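## Task

Move to the front side of cabinet AJ03 and halt near it, so that the wrist camera shows its name plate upright, close to the image centre and big enough to read comfortably. The robot must not topple or be left leaning, and the outcome must hold without the robot holding it there.

## Robot and tools

Robot: TidyBot++, a single-arm mobile manipulator. The base is 0.54 m long, 0.50 m wide and 0.38 m tall on four powered casters. On top sits a seven-joint arm with a two-finger gripper. The shoulder is 0.12 m ahead of the base centre and 0.68 m up. The arm starts folded, hand pointing down; folded, the hand reaches up to 0.08 m beyond the base front and the elbow up to 1.15 m high. Cameras: base_camera (fixed, 644x364 pinhole) and wrist_camera (on the hand, 644x476 fisheye, looking along the hand).

Frames: the base frame has its origin on the floor beneath the base centre, x forward, y left, z up. hand_pose is in this frame and marks the point between the finger pads; its z axis runs out along the fingers, its y axis is the opening direction. The odometry frame is the base frame as it was when the scene began. Heading is in radians, positive to the left, -3.142 to 3.142. base_tilt is in degrees, forward and right positive.

execute_actions(actions, cameras): actions is a list holding one action or none (empty list = just report state and images). An action may contain base, joints, speeds. base holds exactly one key, each a relative move from where the base last measured itself: translate_m (metres, forward +, -2 to 2), strafe_m (metres, sideways, left +, -2 to 2) or rotate_rad (radians, counter-clockwise from above +, -6.3 to 6.3). joints is a dict of absolute target angles (not offsets) for the single arm: joint_1_rad (any angle; whole arm about vertical, positive = clockwise from above, opposite to heading), joint_2_rad (shoulder, -2.249 to 2.249), joint_3_rad (any angle; upper-arm roll), joint_4_rad (elbow, -2.579 to 2.579), joint_5_rad (any angle; forearm roll), joint_6_rad (wrist, -2.099 to 2.099), joint_7_rad (any angle; hand roll; hand down, + is counter-clockwise from above), gripper_pos (0 open to 1 closed). Unbounded joints go the short way, so turn in steps below half a revolution. speeds caps top speed for that action: translate_m and strafe_m 0.05 to 0.5 m/s, rotate_rad 0.1 to 1.57 rad/s (the maxima are defaults). A base move needing over 8.667 s at its cap is refused; an action ends by 15 s. Unknown keys or out-of-range values get the call refused with no motion. cameras: list of base_camera, wrist_camera or all; omitted/null means all, [] means none. Images come in the order given in the pictures line. Omitted joints or base may still pull toward old targets.

wait(seconds): 0 to 10; commands nothing and returns state and images.
zoom_image(camera, region): region [x0, y0, x1, y1] in pixels of that camera's latest full image, at most 504x504, origin top-left; gives finer detail.
finished_scene(scene): 1 or 2; ends that scene permanently, reports success and gives the next task. The goal must already be met and stable.

Arm geometry: upper arm 0.42 m, forearm 0.31 m, hand 0.31 m. With joint_1_rad = 0, joint_3_rad = 3.14, joint_5_rad = 0 the arm moves in the x-z plane. Angles from vertical (forward +): upper = joint_2_rad, forearm = joint_2_rad - joint_4_rad, hand = that minus joint_6_rad. Hand reach forward of the shoulder = sum of length*sin(angle); height above it = sum of length*cos(angle). Joints move up to 1.39 rad/s (1.22 for joints 5 to 7). A downward-pointing hand can rise to about 0.94 m only near the base.

Result lines: base_status and joint_status describe how the last accepted action ended. done = reached (for the base, wheels turned the commanded amount, slips included). off_target = stopped short, may keep pushing. contact_stop/time_out = target dropped, holds there. joint command not followed plus cause: targets withheld, usually a predicted self-collision (no check protects the base); withheld joints show not_followed and may be retried later. on_its_own lists uncommanded motion. motor_effort gives percent of max per motor, bracket = peak; readings carry offsets and noise. Motor temperatures lists each arm joint. ARM HIT means the arm struck the base or itself. Odometry counts wheel turns, so slip counts as travel and drift of centimetres and degrees accumulates; a blocked base may say done while well short.

Friction: joints can stop slightly off target while reporting done; repeating the same target does nothing. To correct, send each joint its previous command plus (desired minus read). hand_pose may be 1-2 cm off; trust the images.

Safety: avoid driving while the arm is caught on something above about 0.8 m, and avoid horizontal force on a raised hand; both can tip the robot. Retract the arm or back away to right a lean. Hard hits can trip a torque fault (joints 1-4 limit 104.5 N m, warning 56.7; joints 5-7 limit 51.3, warning 29.4): the arm freezes 10 s and the call's remainder is skipped, though the base continues. Motors above 60 C give MOTOR HOT; at 75 C an OVER-TEMPERATURE FAULT lets the arm sag and keys report limit_stop_at_motor_heat. Avoid drops, slams and hard pushes. The robot holds its last command while you think.

Calibration: base_camera K=[[352.664,0,320.617],[0,352.664,184.477],[0,0,1]], pos_world=[0.223561,0.000574398,0.347186]; wrist_camera fisheye K=[[207.569,0,321.746],[0,207.569,242.967],[0,0,1]], D=[-0.025,0,0,0], theta_max_deg=95, pos_world=[0.30891,-0.0101254,0.727615] at the start. Small per-scene errors apply, larger for the wrist camera.

Each tool is called after "Emit:" as name(argument=value, ...), one argument or row to a line, values as JSON.

## Session

Emit:
execute_actions(
  actions=[
    {"joints":{"joint_2_rad":0,"joint_4_rad":-1.57,"joint_6_rad":0}},
  ],
)

Scene clock: 2.23 s.
Motor temperatures (°C, as the motors report them): [30 30 29 31 36 34 42]
base_odometry: x=+0.000 y=+0.000 heading=+0.000 (m, m, rad; odometry frame)
base_tilt: forward=+0.2 right=-0.9 (deg)
base_status: not commanded
joint_positions: joint_1_rad=-0.010 joint_2_rad=-0.013 joint_3_rad=+3.183 joint_4_rad=-1.591 joint_5_rad=+0.036 joint_6_rad=-0.020 joint_7_rad=+1.568 gripper_pos=+0.000
joint_status: all done
motor_effort: joint_1_rad=+1(0) joint_2_rad=-21(21) joint_3_rad=+1(0) joint_4_rad=+22(23) joint_5_rad=-1(1) joint_6_rad=+9(11) joint_7_rad=+0(0) (%)
hand_pose: x=+0.7394 y=-0.0187 z=+1.0915 quat_wxyz=(+0.023, +0.717, +0.000, +0.697) (m; base frame)
pictures: base_camera, wrist_camera
camera_calibration (this result's frames):
wrist_camera: T_world_to_cam=[[-0.0807366, -0.994488, 0.0668996, -0.0416797], [-0.00859982, -0.0664212, -0.997755, 1.15382], [0.996698, -0.0811307, -0.0031898, -0.608472], [0, 0, 0, 1]] pos_world=[0.61302, -0.0141777, 1.15208]
Images, in order (width x height): base_camera 644x364, wrist_camera 644x476.

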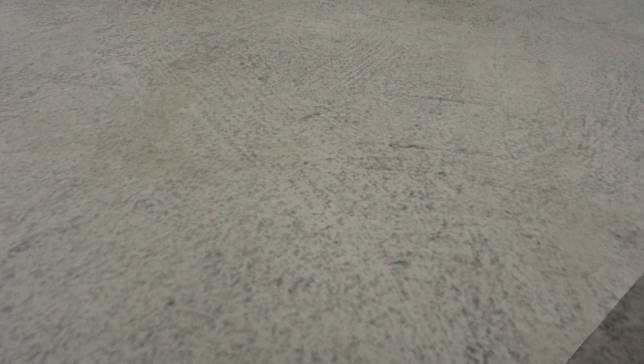

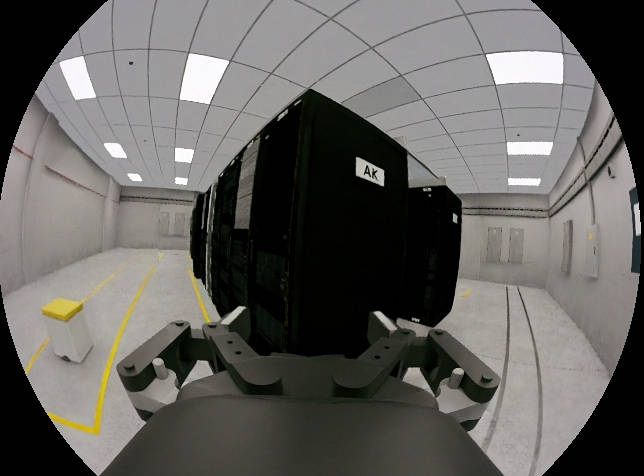

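Emit:
zoom_image(
  camera="wrist_camera",
  region=[340, 120, 560, 360],
)

Emit:
zoom_image(
  camera="wrist_camera",
  region=[180, 80, 340, 360],
)

Region (340, 120, 560, 360) of wrist_camera's 644x476 image, scaled by 2.100; it fills the left 462 columns of this view, and the rest is white.

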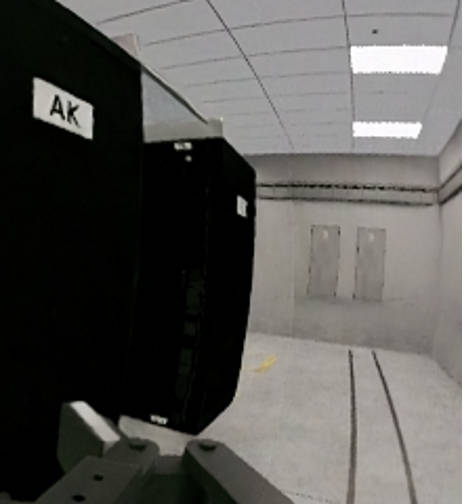

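Region (180, 80, 340, 360) of wrist_camera's 644x476 image, scaled by 1.800; it fills the left 288 columns of this view, and the rest is white.

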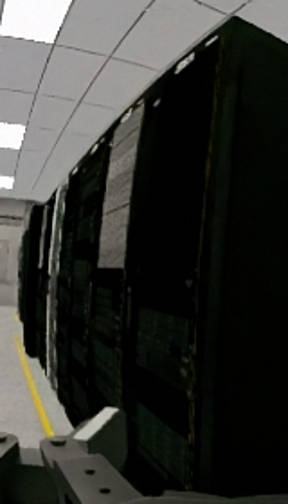

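Emit:
execute_actions(
  actions=[
    {"base":{"rotate_rad":-0.8},"joints":{"joint_2_rad":-0.7,"joint_4_rad":-1.9,"joint_6_rad":-0.5}},
  ],
)

Scene clock: 14.83 s.
Motor temperatures (°C, as the motors report them): [30 30 29 31 36 34 42]
base_odometry: x=+0.000 y=+0.000 heading=-0.800 (m, m, rad; odometry frame)
base_tilt: forward=+0.1 right=-0.9 (deg)
base_status: done
joint_positions: joint_1_rad=-0.006 joint_2_rad=-0.696 joint_3_rad=+3.188 joint_4_rad=-1.875 joint_5_rad=+0.036 joint_6_rad=-0.478 joint_7_rad=+1.568 gripper_pos=+0.000
joint_status: all done
motor_effort: joint_1_rad=+0(2) joint_2_rad=+4(23) joint_3_rad=+0(4) joint_4_rad=+22(24) joint_5_rad=-1(1) joint_6_rad=+10(10) joint_7_rad=+0(0) (%)
hand_pose: x=+0.4497 y=-0.0259 z=+1.0979 quat_wxyz=(+0.015, +0.737, -0.016, +0.676) (m; base frame)
pictures: base_camera, wrist_camera
camera_calibration (this result's frames):
wrist_camera: T_world_to_cam=[[-0.090629, -0.995164, 0.0378907, -0.0364318], [-0.0670757, -0.0318611, -0.997239, 1.18382], [0.993623, -0.0929204, -0.0638638, -0.252641], [0, 0, 0, 1]] pos_world=[0.327134, -0.0220132, 1.1658]
Images, in order (width x height): base_camera 644x364, wrist_camera 644x476.

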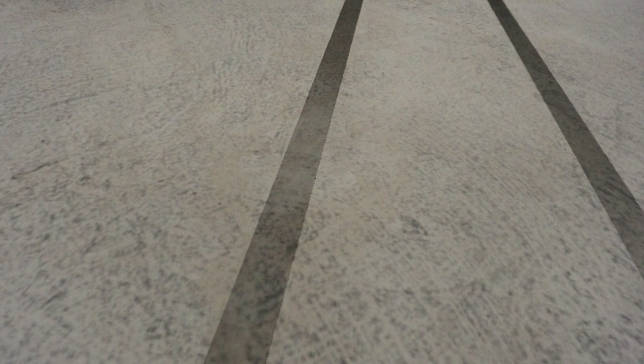

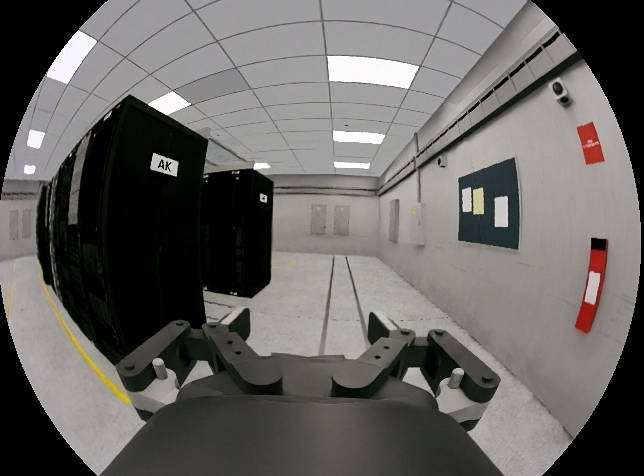

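Emit:
execute_actions(
  actions=[
    {"base":{"translate_m":2},"joints":{"joint_1_rad":-1.2}},
  ],
  cameras=[],
)

Emit:
execute_actions(
  actions=[
    {"base":{"translate_m":0.6}},
  ],
)

Emit:
zoom_image(
  camera="wrist_camera",
  region=[200, 60, 520, 360],
)

Scene clock: 26.57 s.
Motor temperatures (°C, as the motors report them): [30 30 29 31 36 34 42]
base_odometry: x=+1.393 y=-1.436 heading=-0.800 (m, m, rad; odometry frame)
base_tilt: forward=+0.1 right=-0.9 (deg)
base_status: done
joint_positions: joint_1_rad=-1.191 joint_2_rad=-0.701 joint_3_rad=+3.188 joint_4_rad=-1.876 joint_5_rad=+0.036 joint_6_rad=-0.479 joint_7_rad=+1.568 gripper_pos=+0.000
joint_status: all done
motor_effort: joint_1_rad=+0(1) joint_2_rad=+3(7) joint_3_rad=+0(2) joint_4_rad=+21(21) joint_5_rad=-1(1) joint_6_rad=+10(9) joint_7_rad=+0(0) (%)
hand_pose: x=+0.2669 y=+0.2950 z=+1.0985 quat_wxyz=(-0.365, +0.619, +0.398, +0.570) (m; base frame)
pictures: none
No camera images: the call's "cameras" was empty. Leave "cameras" out to get every camera's image.

Scene clock: 29.13 s.
Motor temperatures (°C, as the motors report them): [30 30 29 31 36 34 42]
base_odometry: x=+1.810 y=-1.867 heading=-0.801 (m, m, rad; odometry frame)
base_tilt: forward=+0.1 right=-0.9 (deg)
base_status: done
joint_positions: joint_1_rad=-1.191 joint_2_rad=-0.701 joint_3_rad=+3.188 joint_4_rad=-1.876 joint_5_rad=+0.036 joint_6_rad=-0.479 joint_7_rad=+1.568 gripper_pos=+0.000
joint_status: not commanded
motor_effort: joint_1_rad=-1(2) joint_2_rad=+3(5) joint_3_rad=+0(2) joint_4_rad=+21(22) joint_5_rad=-1(1) joint_6_rad=+10(10) joint_7_rad=+0(0) (%)
hand_pose: x=+0.2668 y=+0.2950 z=+1.0985 quat_wxyz=(-0.365, +0.619, +0.398, +0.570) (m; base frame)
pictures: base_camera, wrist_camera
camera_calibration (this result's frames):
wrist_camera: T_world_to_cam=[[0.887904, -0.458492, 0.0375762, -0.152686], [0.0051286, -0.0718114, -0.997405, 1.17506], [0.460001, 0.885792, -0.0614102, -0.190077], [0, 0, 0, 1]] pos_world=[0.21698, 0.182746, 1.16608]
Images, in order (width x height): base_camera 644x364, wrist_camera 644x476.

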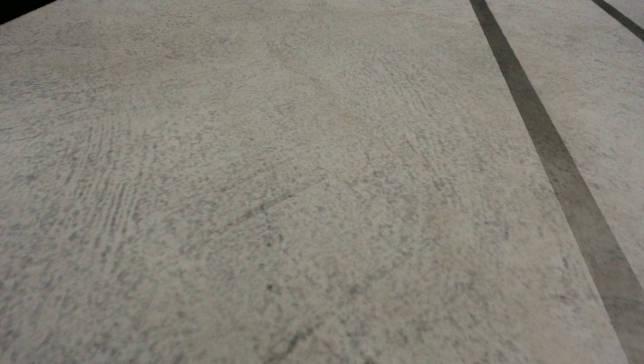

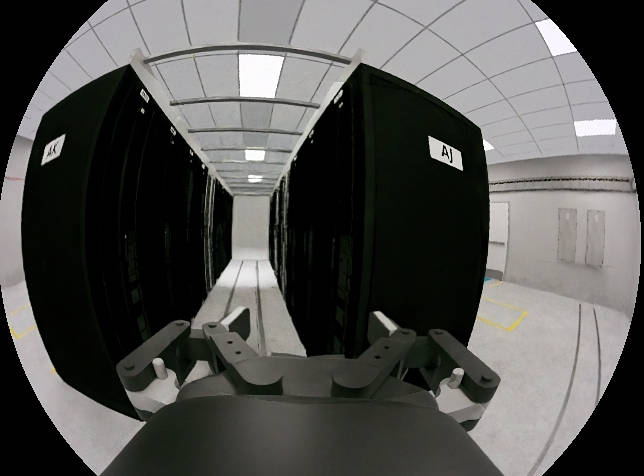

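Region (200, 60, 520, 360) of wrist_camera's 644x476 image, scaled by 1.575; it fills the top 472 rows of this view, and the rest is white.

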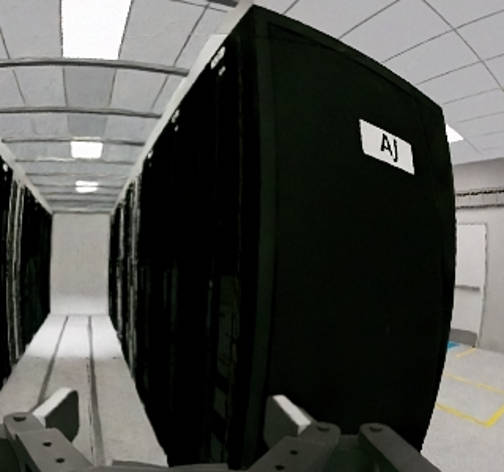

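Emit:
execute_actions(
  actions=[
    {"base":{"rotate_rad":1.25},"joints":{"joint_1_rad":1.2,"joint_2_rad":-0.3,"joint_4_rad":-0.3,"joint_6_rad":-1.1}},
  ],
  cameras=[],
)

Emit:
execute_actions(
  actions=[
    {"base":{"translate_m":1.2}},
  ],
)

Emit:
zoom_image(
  camera="wrist_camera",
  region=[100, 60, 500, 360],
)

Scene clock: 35.97 s.
Motor temperatures (°C, as the motors report them): [30 30 29 31 36 34 42]
base_odometry: x=+1.810 y=-1.867 heading=+0.449 (m, m, rad; odometry frame)
base_tilt: forward=+0.1 right=-0.9 (deg)
base_status: done
joint_positions: joint_1_rad=+1.189 joint_2_rad=-0.314 joint_3_rad=+3.188 joint_4_rad=-0.324 joint_5_rad=+0.036 joint_6_rad=-1.075 joint_7_rad=+1.568 gripper_pos=+0.000
joint_status: all done
motor_effort: joint_1_rad=+0(2) joint_2_rad=+6(6) joint_3_rad=-1(1) joint_4_rad=+4(22) joint_5_rad=-1(1) joint_6_rad=+9(9) joint_7_rad=+0(0) (%)
hand_pose: x=+0.1486 y=-0.1472 z=+1.5417 quat_wxyz=(+0.504, +0.412, -0.311, +0.692) (m; base frame)
pictures: none
No camera images: the call's "cameras" was empty. Leave "cameras" out to get every camera's image.

Scene clock: 39.73 s.
Motor temperatures (°C, as the motors report them): [30 30 29 31 36 34 42]
base_odometry: x=+2.891 y=-1.345 heading=+0.449 (m, m, rad; odometry frame)
base_tilt: forward=+0.1 right=-0.9 (deg)
base_status: done
joint_positions: joint_1_rad=+1.190 joint_2_rad=-0.306 joint_3_rad=+3.188 joint_4_rad=-0.323 joint_5_rad=+0.036 joint_6_rad=-1.076 joint_7_rad=+1.568 gripper_pos=+0.000
joint_status: not commanded
motor_effort: joint_1_rad=+0(0) joint_2_rad=+6(9) joint_3_rad=+0(2) joint_4_rad=+6(5) joint_5_rad=-1(2) joint_6_rad=+8(9) joint_7_rad=+0(0) (%)
hand_pose: x=+0.1513 y=-0.1540 z=+1.5403 quat_wxyz=(+0.503, +0.415, -0.314, +0.690) (m; base frame)
pictures: base_camera, wrist_camera
camera_calibration (this result's frames):
wrist_camera: T_world_to_cam=[[-0.970721, -0.24002, -0.00954204, 0.114791], [0.122731, -0.461435, -0.878644, 1.32335], [0.206489, -0.854089, 0.477383, -0.771542], [0, 0, 0, 1]] pos_world=[0.108329, -0.0207738, 1.53217]
Images, in order (width x height): base_camera 644x364, wrist_camera 644x476.

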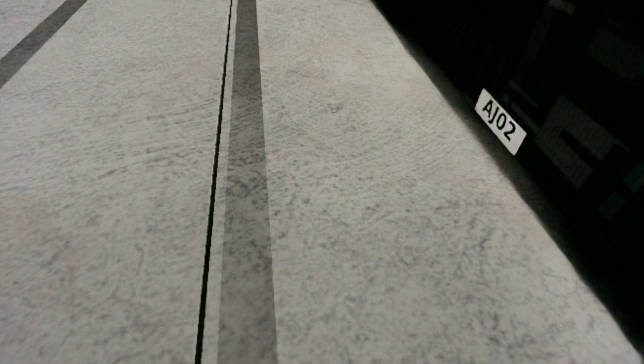

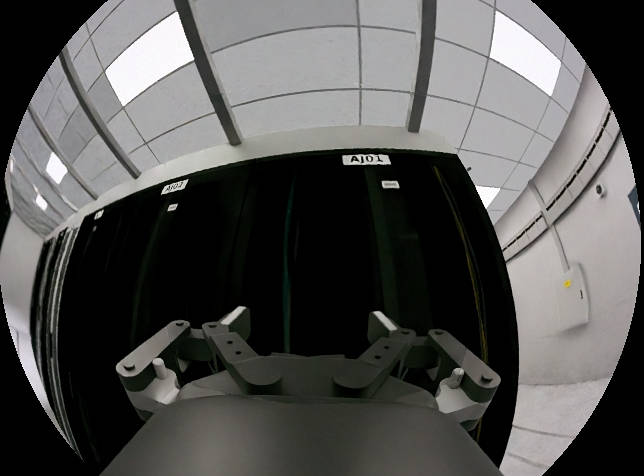

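Region (100, 60, 500, 360) of wrist_camera's 644x476 image, scaled by 1.260; it fills the top 378 rows of this view, and the rest is white.

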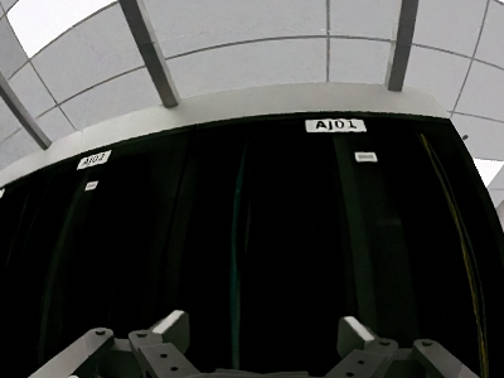

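Emit:
zoom_image(
  camera="wrist_camera",
  region=[335, 145, 415, 200],
)

Region (335, 145, 415, 200) of wrist_camera's 644x476 image, scaled by 6.300; it fills the top 346 rows of this view, and the rest is white.

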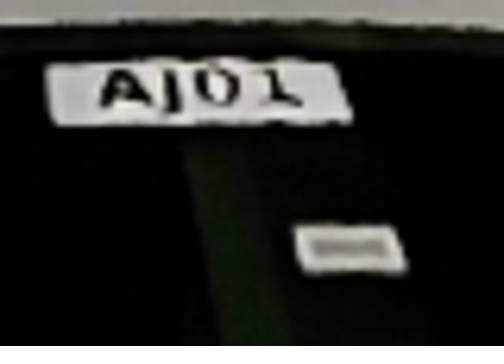

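Emit:
execute_actions(
  actions=[
    {"base":{"rotate_rad":0.16},"joints":{"joint_1_rad":-1.65,"joint_6_rad":-0.8}},
  ],
  cameras=[],
)

Emit:
execute_actions(
  actions=[
    {"base":{"translate_m":-0.85}},
  ],
  cameras=[],
)

Emit:
execute_actions(
  actions=[
    {"base":{"strafe_m":-2},"joints":{"joint_1_rad":-0.6,"joint_6_rad":-1.7}},
  ],
)

Scene clock: 49.10 s.
Motor temperatures (°C, as the motors report them): [30 30 29 31 36 34 42]
base_odometry: x=+2.891 y=-1.345 heading=+0.610 (m, m, rad; odometry frame)
base_tilt: forward=+0.1 right=-0.9 (deg)
base_status: done
joint_positions: joint_1_rad=-1.639 joint_2_rad=-0.305 joint_3_rad=+3.188 joint_4_rad=-0.322 joint_5_rad=+0.036 joint_6_rad=-0.825 joint_7_rad=+1.568 gripper_pos=+0.000
joint_status: all done
motor_effort: joint_1_rad=+0(0) joint_2_rad=+7(8) joint_3_rad=+1(0) joint_4_rad=+4(6) joint_5_rad=-1(1) joint_6_rad=+7(9) joint_7_rad=+0(0) (%)
hand_pose: x=+0.1360 y=+0.1121 z=+1.6047 quat_wxyz=(-0.644, +0.296, +0.283, +0.646) (m; base frame)
pictures: none
No camera images: the call's "cameras" was empty. Leave "cameras" out to get every camera's image.

Scene clock: 52.17 s.
Motor temperatures (°C, as the motors report them): [30 30 29 31 36 35 42]
base_odometry: x=+2.195 y=-1.833 heading=+0.610 (m, m, rad; odometry frame)
base_tilt: forward=+0.1 right=-0.9 (deg)
base_status: done
joint_positions: joint_1_rad=-1.639 joint_2_rad=-0.305 joint_3_rad=+3.188 joint_4_rad=-0.322 joint_5_rad=+0.036 joint_6_rad=-0.824 joint_7_rad=+1.568 gripper_pos=+0.000
joint_status: not commanded
motor_effort: joint_1_rad=+1(1) joint_2_rad=+7(8) joint_3_rad=+1(1) joint_4_rad=+5(5) joint_5_rad=-1(2) joint_6_rad=+7(7) joint_7_rad=+0(0) (%)
hand_pose: x=+0.1360 y=+0.1121 z=+1.6048 quat_wxyz=(-0.644, +0.295, +0.283, +0.646) (m; base frame)
pictures: none
No camera images: the call's "cameras" was empty. Leave "cameras" out to get every camera's image.

Scene clock: 57.53 s.
Motor temperatures (°C, as the motors report them): [30 30 29 31 36 35 42]
base_odometry: x=+3.340 y=-3.473 heading=+0.610 (m, m, rad; odometry frame)
base_tilt: forward=+0.1 right=-0.9 (deg)
base_status: done
joint_positions: joint_1_rad=-0.611 joint_2_rad=-0.300 joint_3_rad=+3.188 joint_4_rad=-0.322 joint_5_rad=+0.036 joint_6_rad=-1.678 joint_7_rad=+1.568 gripper_pos=+0.000
joint_status: all done
motor_effort: joint_1_rad=-1(0) joint_2_rad=+5(8) joint_3_rad=+0(1) joint_4_rad=+6(7) joint_5_rad=-1(2) joint_6_rad=+10(10) joint_7_rad=+0(0) (%)
hand_pose: x=+0.2912 y=+0.0871 z=+1.3578 quat_wxyz=(-0.178, +0.727, +0.192, +0.635) (m; base frame)
pictures: base_camera, wrist_camera
camera_calibration (this result's frames):
wrist_camera: T_world_to_cam=[[0.46582, -0.884562, 0.023701, -0.100621], [-0.0845318, -0.0711455, -0.993878, 1.43992], [0.880832, 0.460965, -0.107915, -0.0235918], [0, 0, 0, 1]] pos_world=[0.189371, 0.0243128, 1.43094]
Images, in order (width x height): base_camera 644x364, wrist_camera 644x476.

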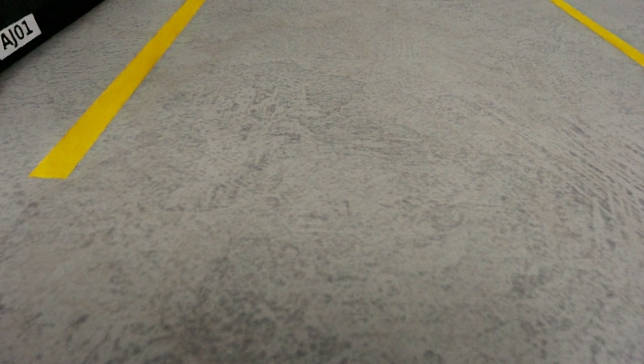

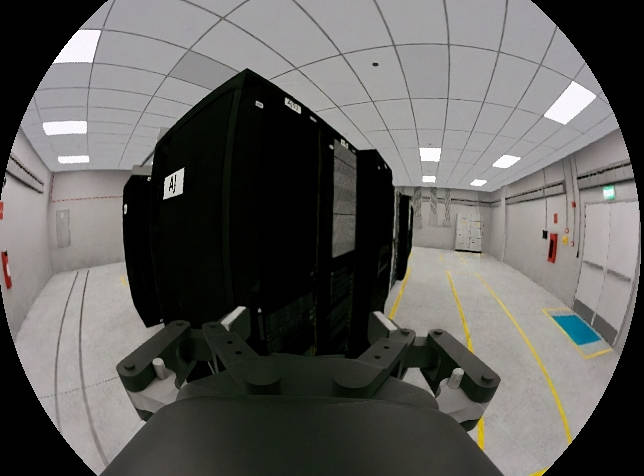

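Emit:
execute_actions(
  actions=[
    {"base":{"strafe_m":-0.2},"joints":{"joint_1_rad":-1.65,"joint_6_rad":-1.05}},
  ],
  cameras=[],
)

Emit:
execute_actions(
  actions=[
    {"base":{"translate_m":1.9}},
  ],
)

Scene clock: 64.83 s.
Motor temperatures (°C, as the motors report them): [30 30 29 31 36 35 42]
base_odometry: x=+3.454 y=-3.637 heading=+0.610 (m, m, rad; odometry frame)
base_tilt: forward=+0.1 right=-0.9 (deg)
base_status: done
joint_positions: joint_1_rad=-1.639 joint_2_rad=-0.306 joint_3_rad=+3.188 joint_4_rad=-0.319 joint_5_rad=+0.036 joint_6_rad=-1.073 joint_7_rad=+1.568 gripper_pos=+0.000
joint_status: all done
motor_effort: joint_1_rad=+1(0) joint_2_rad=+6(10) joint_3_rad=+1(2) joint_4_rad=+4(7) joint_5_rad=-1(2) joint_6_rad=+9(9) joint_7_rad=+0(0) (%)
hand_pose: x=+0.1358 y=+0.1543 z=+1.5423 quat_wxyz=(-0.605, +0.372, +0.359, +0.606) (m; base frame)
pictures: none
No camera images: the call's "cameras" was empty. Leave "cameras" out to get every camera's image.

Scene clock: 70.00 s.
Motor temperatures (°C, as the motors report them): [30 30 29 31 36 35 42]
base_odometry: x=+5.013 y=-2.549 heading=+0.610 (m, m, rad; odometry frame)
base_tilt: forward=+0.1 right=-0.9 (deg)
base_status: done
joint_positions: joint_1_rad=-1.640 joint_2_rad=-0.305 joint_3_rad=+3.188 joint_4_rad=-0.319 joint_5_rad=+0.036 joint_6_rad=-1.073 joint_7_rad=+1.568 gripper_pos=+0.000
joint_status: not commanded
motor_effort: joint_1_rad=+0(0) joint_2_rad=+6(6) joint_3_rad=+0(1) joint_4_rad=+5(5) joint_5_rad=-1(2) joint_6_rad=+8(9) joint_7_rad=+0(0) (%)
hand_pose: x=+0.1357 y=+0.1544 z=+1.5423 quat_wxyz=(-0.605, +0.372, +0.359, +0.605) (m; base frame)
pictures: base_camera, wrist_camera
camera_calibration (this result's frames):
wrist_camera: T_world_to_cam=[[0.997495, -0.0700169, -0.0100813, -0.118765], [0.0250609, 0.48305, -0.875234, 1.33153], [0.0661509, 0.872789, 0.483595, -0.76304], [0, 0, 0, 1]] pos_world=[0.135573, 0.0144605, 1.53321]
Images, in order (width x height): base_camera 644x364, wrist_camera 644x476.

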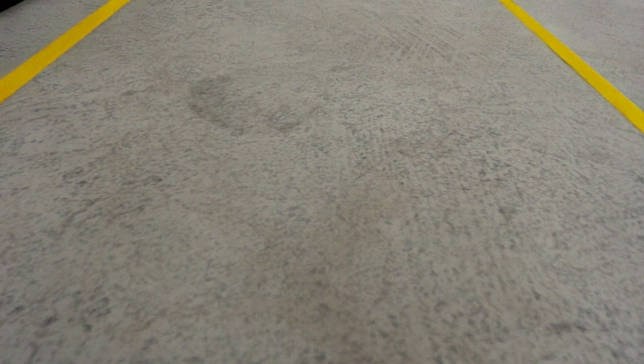

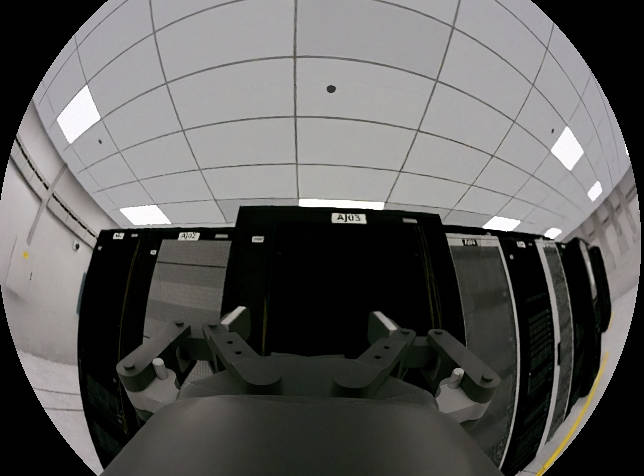

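Emit:
execute_actions(
  actions=[
    {"base":{"translate_m":0.12},"joints":{"joint_2_rad":0.2,"joint_4_rad":0,"joint_6_rad":-0.55}},
  ],
  cameras=["wrist_camera"],
)

Scene clock: 75.23 s.
Motor temperatures (°C, as the motors report them): [30 30 29 31 36 35 42]
base_odometry: x=+5.111 y=-2.481 heading=+0.610 (m, m, rad; odometry frame)
base_tilt: forward=+0.1 right=-0.9 (deg)
base_status: done
joint_positions: joint_1_rad=-1.640 joint_2_rad=+0.203 joint_3_rad=+3.188 joint_4_rad=-0.023 joint_5_rad=+0.036 joint_6_rad=-0.573 joint_7_rad=+1.568 gripper_pos=+0.000
joint_status: all done
motor_effort: joint_1_rad=+0(0) joint_2_rad=-15(21) joint_3_rad=+0(1) joint_4_rad=+8(11) joint_5_rad=-1(2) joint_6_rad=+7(9) joint_7_rad=+0(0) (%)
hand_pose: x=+0.1061 y=+0.3785 z=+1.6173 quat_wxyz=(-0.646, +0.271, +0.279, +0.657) (m; base frame)
pictures: wrist_camera
camera_calibration (this result's frames):
wrist_camera: T_world_to_cam=[[0.997625, -0.0687659, 0.00383539, -0.09578], [0.0517584, 0.71182, -0.700452, 0.917568], [0.0454371, 0.698987, 0.713689, -1.29714], [0, 0, 0, 1]] pos_world=[0.106999, 0.246953, 1.56883]
Images, in order (width x height): wrist_camera 644x476.

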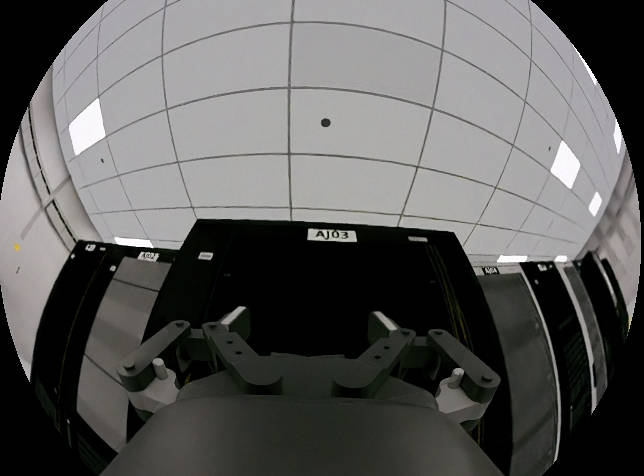

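Emit:
execute_actions(
  actions=[
    {"joints":{"joint_2_rad":-0.5,"joint_6_rad":-1.8,"joint_4_rad":-0.6}},
  ],
  cameras=["wrist_camera"],
)

Emit:
zoom_image(
  camera="wrist_camera",
  region=[120, 20, 540, 360],
)

Scene clock: 81.73 s.
Motor temperatures (°C, as the motors report them): [30 30 29 31 36 35 42]
base_odometry: x=+5.111 y=-2.481 heading=+0.610 (m, m, rad; odometry frame)
base_tilt: forward=+0.1 right=-0.9 (deg)
base_status: not commanded
joint_positions: joint_1_rad=-1.640 joint_2_rad=-0.502 joint_3_rad=+3.188 joint_4_rad=-0.574 joint_5_rad=+0.036 joint_6_rad=-1.783 joint_7_rad=+1.568 gripper_pos=+0.000
joint_status: all done
motor_effort: joint_1_rad=+0(1) joint_2_rad=+11(18) joint_3_rad=-1(0) joint_4_rad=+6(10) joint_5_rad=-1(1) joint_6_rad=+10(10) joint_7_rad=+0(0) (%)
hand_pose: x=+0.1385 y=+0.1198 z=+1.2770 quat_wxyz=(-0.429, +0.573, +0.559, +0.420) (m; base frame)
pictures: wrist_camera
camera_calibration (this result's frames):
wrist_camera: T_world_to_cam=[[0.998596, -0.0474975, 0.0234596, -0.172358], [0.0103055, -0.260206, -0.965498, 1.32232], [0.0519631, 0.964384, -0.259351, 0.334994], [0, 0, 0, 1]] pos_world=[0.141081, 0.0128258, 1.36762]
Images, in order (width x height): wrist_camera 644x476.

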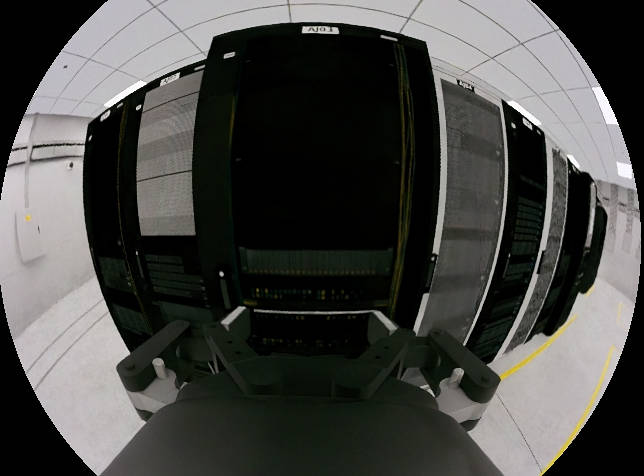

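Region (120, 20, 540, 360) of wrist_camera's 644x476 image, scaled by 1.200; it fills the top 408 rows of this view, and the rest is white.

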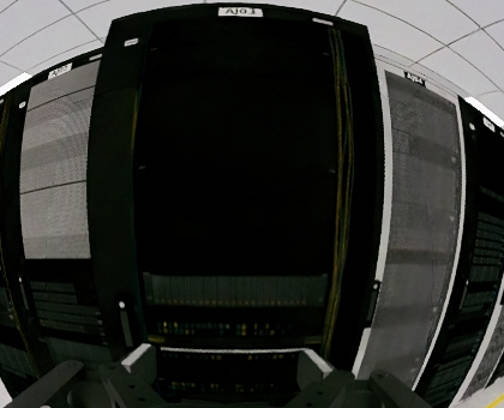

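Emit:
execute_actions(
  actions=[
    {"base":{"strafe_m":-0.27},"joints":{"joint_2_rad":1.2,"joint_6_rad":0,"joint_4_rad":-1.4}},
  ],
  cameras=[],
)

Emit:
execute_actions(
  actions=[
    {"joints":{"joint_2_rad":1.7,"joint_6_rad":0.9}},
  ],
  cameras=["wrist_camera"],
)

Scene clock: 90.07 s.
Motor temperatures (°C, as the motors report them): [30 30 29 31 36 35 42]
base_odometry: x=+5.266 y=-2.702 heading=+0.610 (m, m, rad; odometry frame)
base_tilt: forward=+0.1 right=-0.9 (deg)
base_status: done
joint_positions: joint_1_rad=-1.640 joint_2_rad=+1.198 joint_3_rad=+3.188 joint_4_rad=-1.378 joint_5_rad=+0.036 joint_6_rad=-0.025 joint_7_rad=+1.568 gripper_pos=+0.000
joint_status: all done
motor_effort: joint_1_rad=+0(1) joint_2_rad=-45(52) joint_3_rad=+1(1) joint_4_rad=+12(21) joint_5_rad=-1(1) joint_6_rad=+5(9) joint_7_rad=+0(0) (%)
hand_pose: x=+0.0968 y=+0.7209 z=+0.3029 quat_wxyz=(-0.176, +0.647, +0.713, +0.202) (m; base frame)
pictures: none
No camera images: the call's "cameras" was empty. Leave "cameras" out to get every camera's image.

Scene clock: 91.93 s.
Motor temperatures (°C, as the motors report them): [30 30 29 31 36 35 42]
base_odometry: x=+5.266 y=-2.702 heading=+0.610 (m, m, rad; odometry frame)
base_tilt: forward=+0.1 right=-0.9 (deg)
base_status: not commanded
joint_positions: joint_1_rad=-1.640 joint_2_rad=+1.698 joint_3_rad=+3.188 joint_4_rad=-1.384 joint_5_rad=+0.036 joint_6_rad=+0.877 joint_7_rad=+1.568 gripper_pos=+0.000
joint_status: all done
motor_effort: joint_1_rad=+1(1) joint_2_rad=-42(46) joint_3_rad=+0(0) joint_4_rad=+5(13) joint_5_rad=-1(1) joint_6_rad=+8(8) joint_7_rad=+0(0) (%)
hand_pose: x=+0.0831 y=+0.6858 z=+0.1298 quat_wxyz=(-0.322, +0.588, +0.671, +0.316) (m; base frame)
pictures: wrist_camera
camera_calibration (this result's frames):
wrist_camera: T_world_to_cam=[[0.990914, 0.0873236, 0.102295, -0.165337], [0.133839, -0.565004, -0.814161, 0.541636], [-0.0132983, 0.820454, -0.571558, -0.360866], [0, 0, 0, 1]] pos_world=[0.0865436, 0.616538, 0.251636]
Images, in order (width x height): wrist_camera 644x476.

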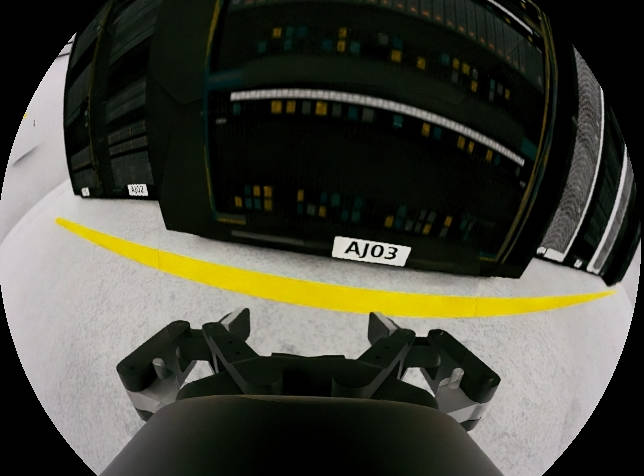

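Emit:
execute_actions(
  actions=[
    {"base":{"strafe_m":0.06},"joints":{"joint_1_rad":-1.54}},
  ],
  cameras=["wrist_camera"],
)

Emit:
finished_scene(
  scene=1,
)

Scene clock: 95.30 s.
Motor temperatures (°C, as the motors report them): [30 31 29 31 36 35 42]
base_odometry: x=+5.231 y=-2.652 heading=+0.610 (m, m, rad; odometry frame)
base_tilt: forward=+0.1 right=-0.9 (deg)
base_status: done
joint_positions: joint_1_rad=-1.537 joint_2_rad=+1.696 joint_3_rad=+3.188 joint_4_rad=-1.385 joint_5_rad=+0.036 joint_6_rad=+0.878 joint_7_rad=+1.568 gripper_pos=+0.000
joint_status: all done
motor_effort: joint_1_rad=+0(3) joint_2_rad=-41(43) joint_3_rad=+1(2) joint_4_rad=+5(7) joint_5_rad=-1(2) joint_6_rad=+8(8) joint_7_rad=+0(0) (%)
hand_pose: x=+0.1540 y=+0.6865 z=+0.1308 quat_wxyz=(-0.305, +0.622, +0.640, +0.333) (m; base frame)
pictures: wrist_camera
camera_calibration (this result's frames):
wrist_camera: T_world_to_cam=[[0.994634, -0.0153578, 0.10231, -0.165802], [0.0749457, -0.574765, -0.814879, 0.549227], [0.0713192, 0.818174, -0.57053, -0.371485], [0, 0, 0, 1]] pos_world=[0.150244, 0.61707, 0.252574]
Images, in order (width x height): wrist_camera 644x476.

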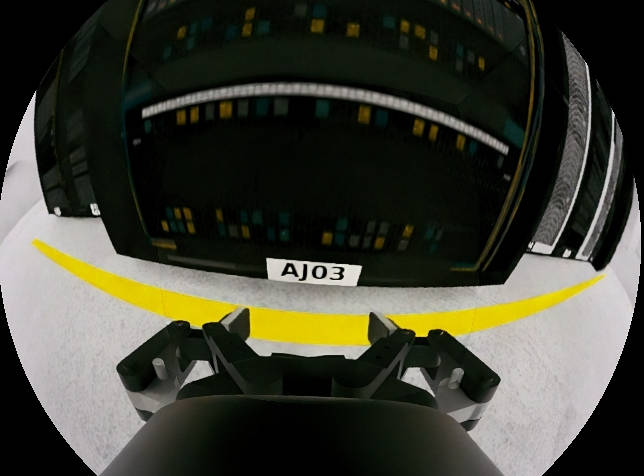

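The scene is finished: the task was done.


## Next scene

Move to the back side of cabinet AZ04 and halt near it, so that the wrist camera shows its name plate upright, close to the image centre and big enough to read comfortably. The robot must not topple or be left leaning, and the outcome must hold without the robot holding it there.

Emit:
execute_actions(
  actions=[
    {"joints":{"joint_2_rad":-0.7,"joint_4_rad":-1.9,"joint_6_rad":-0.4}},
  ],
)

Scene clock: 1.87 s.
Motor temperatures (°C, as the motors report them): [30 30 29 31 36 35 42]
base_odometry: x=+0.000 y=+0.000 heading=+0.000 (m, m, rad; odometry frame)
base_tilt: forward=+0.1 right=-0.9 (deg)
base_status: not commanded
joint_positions: joint_1_rad=+0.023 joint_2_rad=-0.695 joint_3_rad=+3.115 joint_4_rad=-1.916 joint_5_rad=-0.009 joint_6_rad=-0.421 joint_7_rad=+1.547 gripper_pos=+0.000
joint_status: all done
motor_effort: joint_1_rad=+1(0) joint_2_rad=+2(4) joint_3_rad=+2(1) joint_4_rad=+22(21) joint_5_rad=-1(1) joint_6_rad=+10(10) joint_7_rad=+0(0) (%)
hand_pose: x=+0.4551 y=+0.0086 z=+1.0903 quat_wxyz=(-0.005, +0.732, -0.005, +0.681) (m; base frame)
pictures: base_camera, wrist_camera
camera_calibration (this result's frames):
wrist_camera: T_world_to_cam=[[-0.0490667, -0.998557, 0.0218423, -0.00267087], [-0.0503096, -0.01937, -0.998546, 1.17137], [0.997528, -0.0500942, -0.0492865, -0.27331], [0, 0, 0, 1]] pos_world=[0.331434, 0.00633119, 1.15626]
Images, in order (width x height): base_camera 644x364, wrist_camera 644x476.

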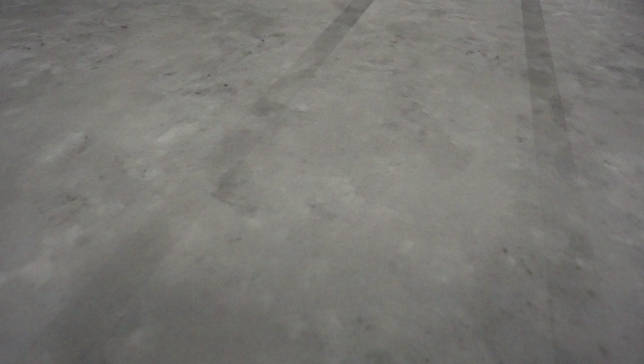

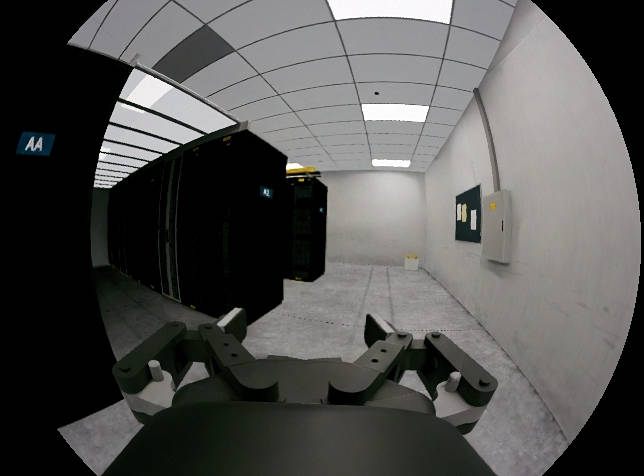

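Emit:
zoom_image(
  camera="wrist_camera",
  region=[90, 110, 340, 330],
)

Emit:
execute_actions(
  actions=[
    {"base":{"translate_m":1.0},"joints":{"joint_1_rad":-0.6}},
  ],
)

Emit:
zoom_image(
  camera="wrist_camera",
  region=[100, 40, 500, 360],
)

Region (90, 110, 340, 330) of wrist_camera's 644x476 image, scaled by 2.016; it fills the top 444 rows of this view, and the rest is white.

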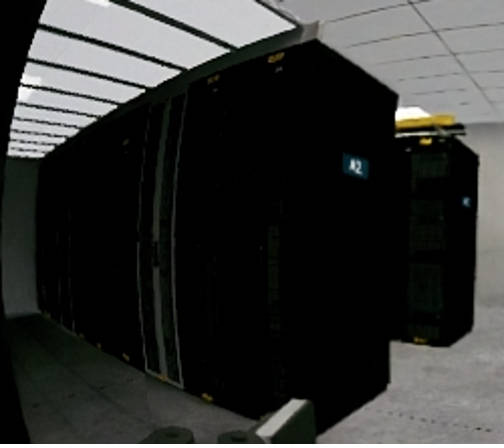

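Scene clock: 8.13 s.
Motor temperatures (°C, as the motors report them): [30 30 29 31 36 35 42]
base_odometry: x=+1.000 y=+0.000 heading=+0.000 (m, m, rad; odometry frame)
base_tilt: forward=+0.1 right=-0.9 (deg)
base_status: done
joint_positions: joint_1_rad=-0.591 joint_2_rad=-0.699 joint_3_rad=+3.115 joint_4_rad=-1.916 joint_5_rad=-0.009 joint_6_rad=-0.421 joint_7_rad=+1.547 gripper_pos=+0.000
joint_status: all done
motor_effort: joint_1_rad=+0(1) joint_2_rad=+2(5) joint_3_rad=+1(3) joint_4_rad=+21(23) joint_5_rad=-1(1) joint_6_rad=+9(9) joint_7_rad=+0(0) (%)
hand_pose: x=+0.3877 y=+0.1998 z=+1.0916 quat_wxyz=(-0.211, +0.698, +0.216, +0.649) (m; base frame)
pictures: base_camera, wrist_camera
camera_calibration (this result's frames):
wrist_camera: T_world_to_cam=[[0.534677, -0.844777, 0.0217345, -0.0720557], [-0.0268507, -0.0426897, -0.998728, 1.16874], [0.84463, 0.533413, -0.045508, -0.257838], [0, 0, 0, 1]] pos_world=[0.287686, 0.126556, 1.15708]
Images, in order (width x height): base_camera 644x364, wrist_camera 644x476.

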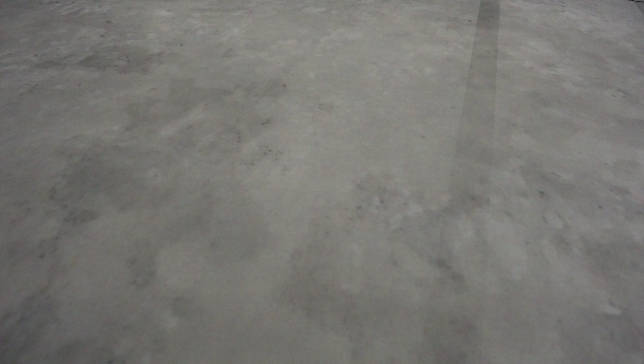

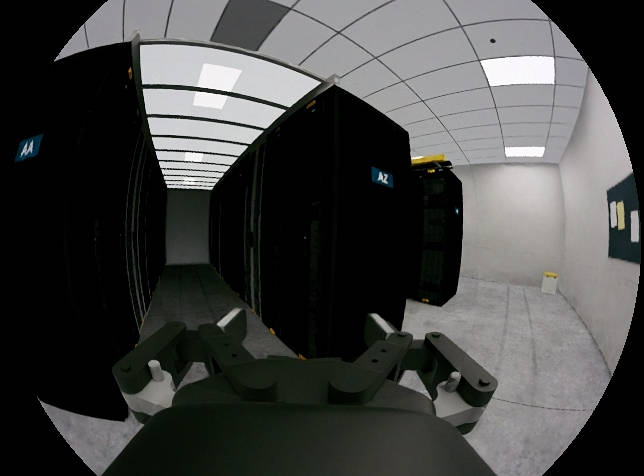

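Region (100, 40, 500, 360) of wrist_camera's 644x476 image, scaled by 1.260; it fills the top 403 rows of this view, and the rest is white.

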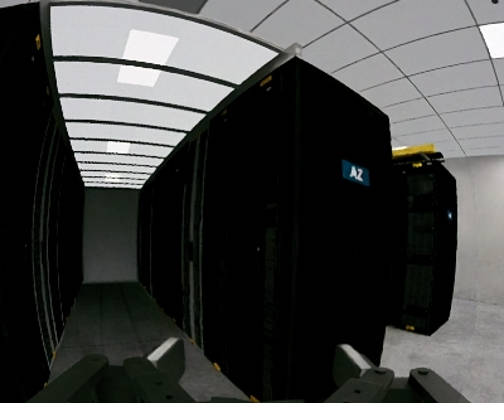

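Emit:
execute_actions(
  actions=[
    {"base":{"translate_m":0.4}},
  ],
  cameras=[],
)

Emit:
execute_actions(
  actions=[
    {"base":{"rotate_rad":1.23},"joints":{"joint_1_rad":0}},
  ],
  cameras=[],
)

Emit:
execute_actions(
  actions=[
    {"base":{"translate_m":1.2}},
  ],
)

Scene clock: 13.03 s.
Motor temperatures (°C, as the motors report them): [30 30 29 31 36 35 42]
base_odometry: x=+1.400 y=+0.001 heading=+0.001 (m, m, rad; odometry frame)
base_tilt: forward=+0.1 right=-0.9 (deg)
base_status: done
joint_positions: joint_1_rad=-0.591 joint_2_rad=-0.695 joint_3_rad=+3.115 joint_4_rad=-1.916 joint_5_rad=-0.009 joint_6_rad=-0.421 joint_7_rad=+1.547 gripper_pos=+0.000
joint_status: not commanded
motor_effort: joint_1_rad=+0(0) joint_2_rad=+3(6) joint_3_rad=+0(2) joint_4_rad=+21(22) joint_5_rad=-1(0) joint_6_rad=+9(10) joint_7_rad=+0(0) (%)
hand_pose: x=+0.3889 y=+0.2006 z=+1.0904 quat_wxyz=(-0.210, +0.699, +0.216, +0.648) (m; base frame)
pictures: none
No camera images: the call's "cameras" was empty. Leave "cameras" out to get every camera's image.

Scene clock: 15.10 s.
Motor temperatures (°C, as the motors report them): [30 30 29 31 36 35 42]
base_odometry: x=+1.400 y=+0.001 heading=+1.230 (m, m, rad; odometry frame)
base_tilt: forward=+0.1 right=-0.9 (deg)
base_status: done
joint_positions: joint_1_rad=-0.011 joint_2_rad=-0.695 joint_3_rad=+3.115 joint_4_rad=-1.916 joint_5_rad=-0.009 joint_6_rad=-0.421 joint_7_rad=+1.547 gripper_pos=+0.000
joint_status: all done
motor_effort: joint_1_rad=+0(1) joint_2_rad=+3(4) joint_3_rad=+1(2) joint_4_rad=+22(22) joint_5_rad=-1(1) joint_6_rad=+10(10) joint_7_rad=+0(0) (%)
hand_pose: x=+0.4547 y=+0.0201 z=+1.0904 quat_wxyz=(-0.017, +0.732, +0.007, +0.681) (m; base frame)
pictures: none
No camera images: the call's "cameras" was empty. Leave "cameras" out to get every camera's image.

Scene clock: 18.87 s.
Motor temperatures (°C, as the motors report them): [30 30 29 31 36 35 42]
base_odometry: x=+1.800 y=+1.132 heading=+1.231 (m, m, rad; odometry frame)
base_tilt: forward=+0.1 right=-0.9 (deg)
base_status: done
joint_positions: joint_1_rad=-0.011 joint_2_rad=-0.697 joint_3_rad=+3.115 joint_4_rad=-1.915 joint_5_rad=-0.009 joint_6_rad=-0.421 joint_7_rad=+1.547 gripper_pos=+0.000
joint_status: not commanded
motor_effort: joint_1_rad=+1(0) joint_2_rad=+2(7) joint_3_rad=+2(2) joint_4_rad=+21(22) joint_5_rad=-1(1) joint_6_rad=+9(10) joint_7_rad=+0(0) (%)
hand_pose: x=+0.4538 y=+0.0200 z=+1.0914 quat_wxyz=(-0.017, +0.731, +0.007, +0.682) (m; base frame)
pictures: base_camera, wrist_camera
camera_calibration (this result's frames):
wrist_camera: T_world_to_cam=[[-0.0151904, -0.999648, 0.0217333, -0.00660661], [-0.046427, -0.0210072, -0.998701, 1.17111], [0.998806, -0.0161796, -0.0460916, -0.276074], [0, 0, 0, 1]] pos_world=[0.330015, 0.0135307, 1.157]
Images, in order (width x height): base_camera 644x364, wrist_camera 644x476.

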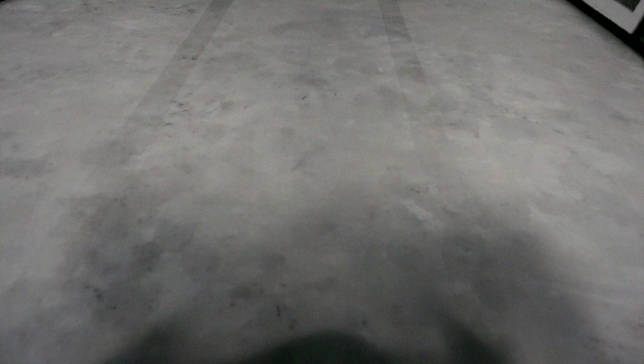

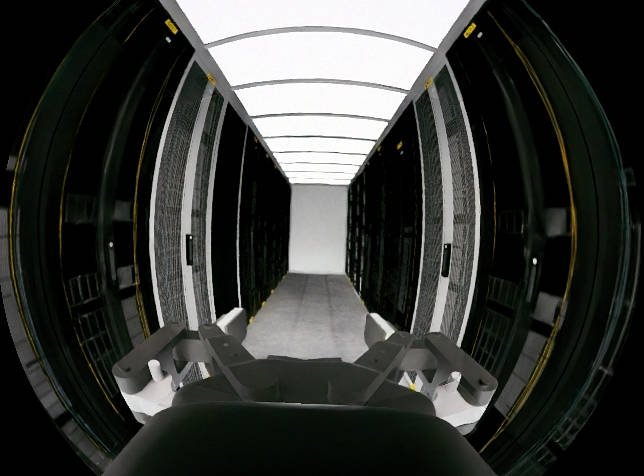

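Emit:
execute_actions(
  actions=[
    {"base":{"translate_m":1.8},"joints":{"joint_2_rad":1.7,"joint_4_rad":-1.4,"joint_6_rad":0.9}},
  ],
  cameras=[],
)

Emit:
execute_actions(
  actions=[
    {"base":{"strafe_m":0.2},"joints":{"joint_1_rad":1.55}},
  ],
)

Scene clock: 27.63 s.
Motor temperatures (°C, as the motors report them): [30 31 29 31 36 35 42]
base_odometry: x=+2.399 y=+2.830 heading=+1.231 (m, m, rad; odometry frame)
base_tilt: forward=+0.2 right=-0.9 (deg)
base_status: done
joint_positions: joint_1_rad=-0.011 joint_2_rad=+1.699 joint_3_rad=+3.115 joint_4_rad=-1.416 joint_5_rad=-0.009 joint_6_rad=+0.875 joint_7_rad=+1.547 gripper_pos=+0.000
joint_status: all done
motor_effort: joint_1_rad=+0(0) joint_2_rad=-41(48) joint_3_rad=-2(2) joint_4_rad=+5(19) joint_5_rad=-1(1) joint_6_rad=+8(10) joint_7_rad=+0(0) (%)
hand_pose: x=+0.7890 y=+0.0193 z=+0.1215 quat_wxyz=(-0.017, +0.900, -0.017, +0.436) (m; base frame)
pictures: none
No camera images: the call's "cameras" was empty. Leave "cameras" out to get every camera's image.

Scene clock: 30.40 s.
Motor temperatures (°C, as the motors report them): [30 31 29 31 36 35 42]
base_odometry: x=+2.210 y=+2.897 heading=+1.231 (m, m, rad; odometry frame)
base_tilt: forward=+0.1 right=-0.9 (deg)
base_status: done
joint_positions: joint_1_rad=+1.550 joint_2_rad=+1.698 joint_3_rad=+3.115 joint_4_rad=-1.412 joint_5_rad=-0.009 joint_6_rad=+0.877 joint_7_rad=+1.547 gripper_pos=+0.000
joint_status: all done
motor_effort: joint_1_rad=+0(5) joint_2_rad=-41(41) joint_3_rad=-1(3) joint_4_rad=+4(5) joint_5_rad=-1(0) joint_6_rad=+7(8) joint_7_rad=+0(0) (%)
hand_pose: x=+0.1447 y=-0.6723 z=+0.1231 quat_wxyz=(+0.296, +0.627, -0.644, +0.323) (m; base frame)
pictures: base_camera, wrist_camera
camera_calibration (this result's frames):
wrist_camera: T_world_to_cam=[[-0.99961, 0.0253157, 0.0117925, 0.150412], [0.00571581, 0.598768, -0.800902, 0.559947], [-0.0273364, -0.800523, -0.598679, -0.333967], [0, 0, 0, 1]] pos_world=[0.138023, -0.606434, 0.246751]
Images, in order (width x height): base_camera 644x364, wrist_camera 644x476.

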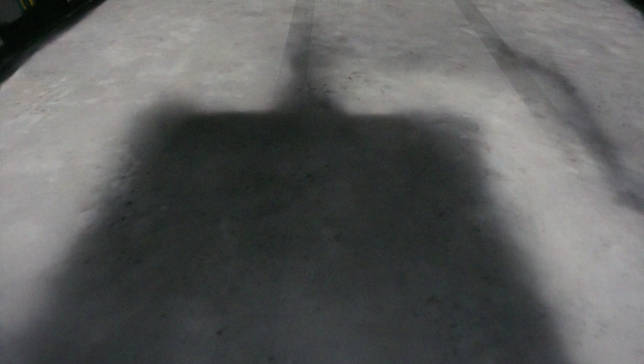

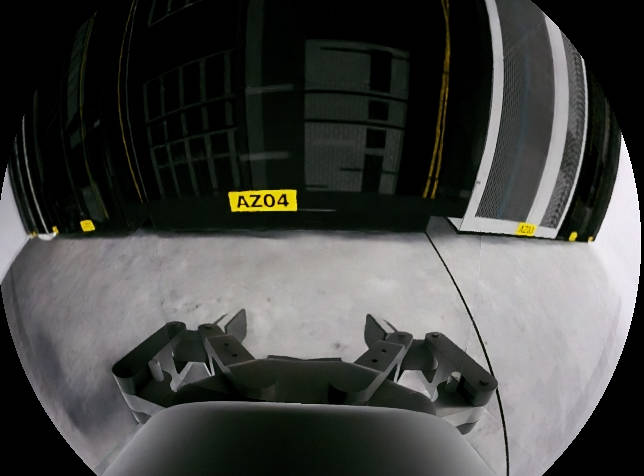

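Emit:
execute_actions(
  actions=[
    {"base":{"strafe_m":-0.13},"joints":{"joint_1_rad":1.4}},
  ],
  cameras=["wrist_camera"],
)

Emit:
finished_scene(
  scene=2,
)

Scene clock: 34.30 s.
Motor temperatures (°C, as the motors report them): [30 31 29 31 36 35 42]
base_odometry: x=+2.333 y=+2.854 heading=+1.232 (m, m, rad; odometry frame)
base_tilt: forward=+0.1 right=-0.8 (deg)
base_status: done
joint_positions: joint_1_rad=+1.398 joint_2_rad=+1.698 joint_3_rad=+3.115 joint_4_rad=-1.410 joint_5_rad=-0.009 joint_6_rad=+0.877 joint_7_rad=+1.547 gripper_pos=+0.000
joint_status: all done
motor_effort: joint_1_rad=-1(3) joint_2_rad=-41(42) joint_3_rad=-2(3) joint_4_rad=+5(5) joint_5_rad=-1(0) joint_6_rad=+8(8) joint_7_rad=+0(0) (%)
hand_pose: x=+0.2462 y=-0.6620 z=+0.1240 quat_wxyz=(+0.272, +0.673, -0.595, +0.346) (m; base frame)
pictures: wrist_camera
camera_calibration (this result's frames):
wrist_camera: T_world_to_cam=[[-0.991976, -0.125885, 0.0116829, 0.149606], [-0.0844196, 0.59076, -0.802418, 0.570956], [0.0941103, -0.796966, -0.596647, -0.350221], [0, 0, 0, 1]] pos_world=[0.229565, -0.597579, 0.247439]
Images, in order (width x height): wrist_camera 644x476.

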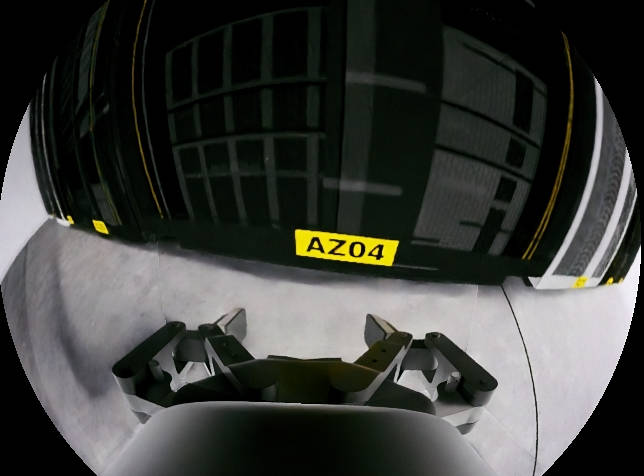

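The scene is finished: the task was done.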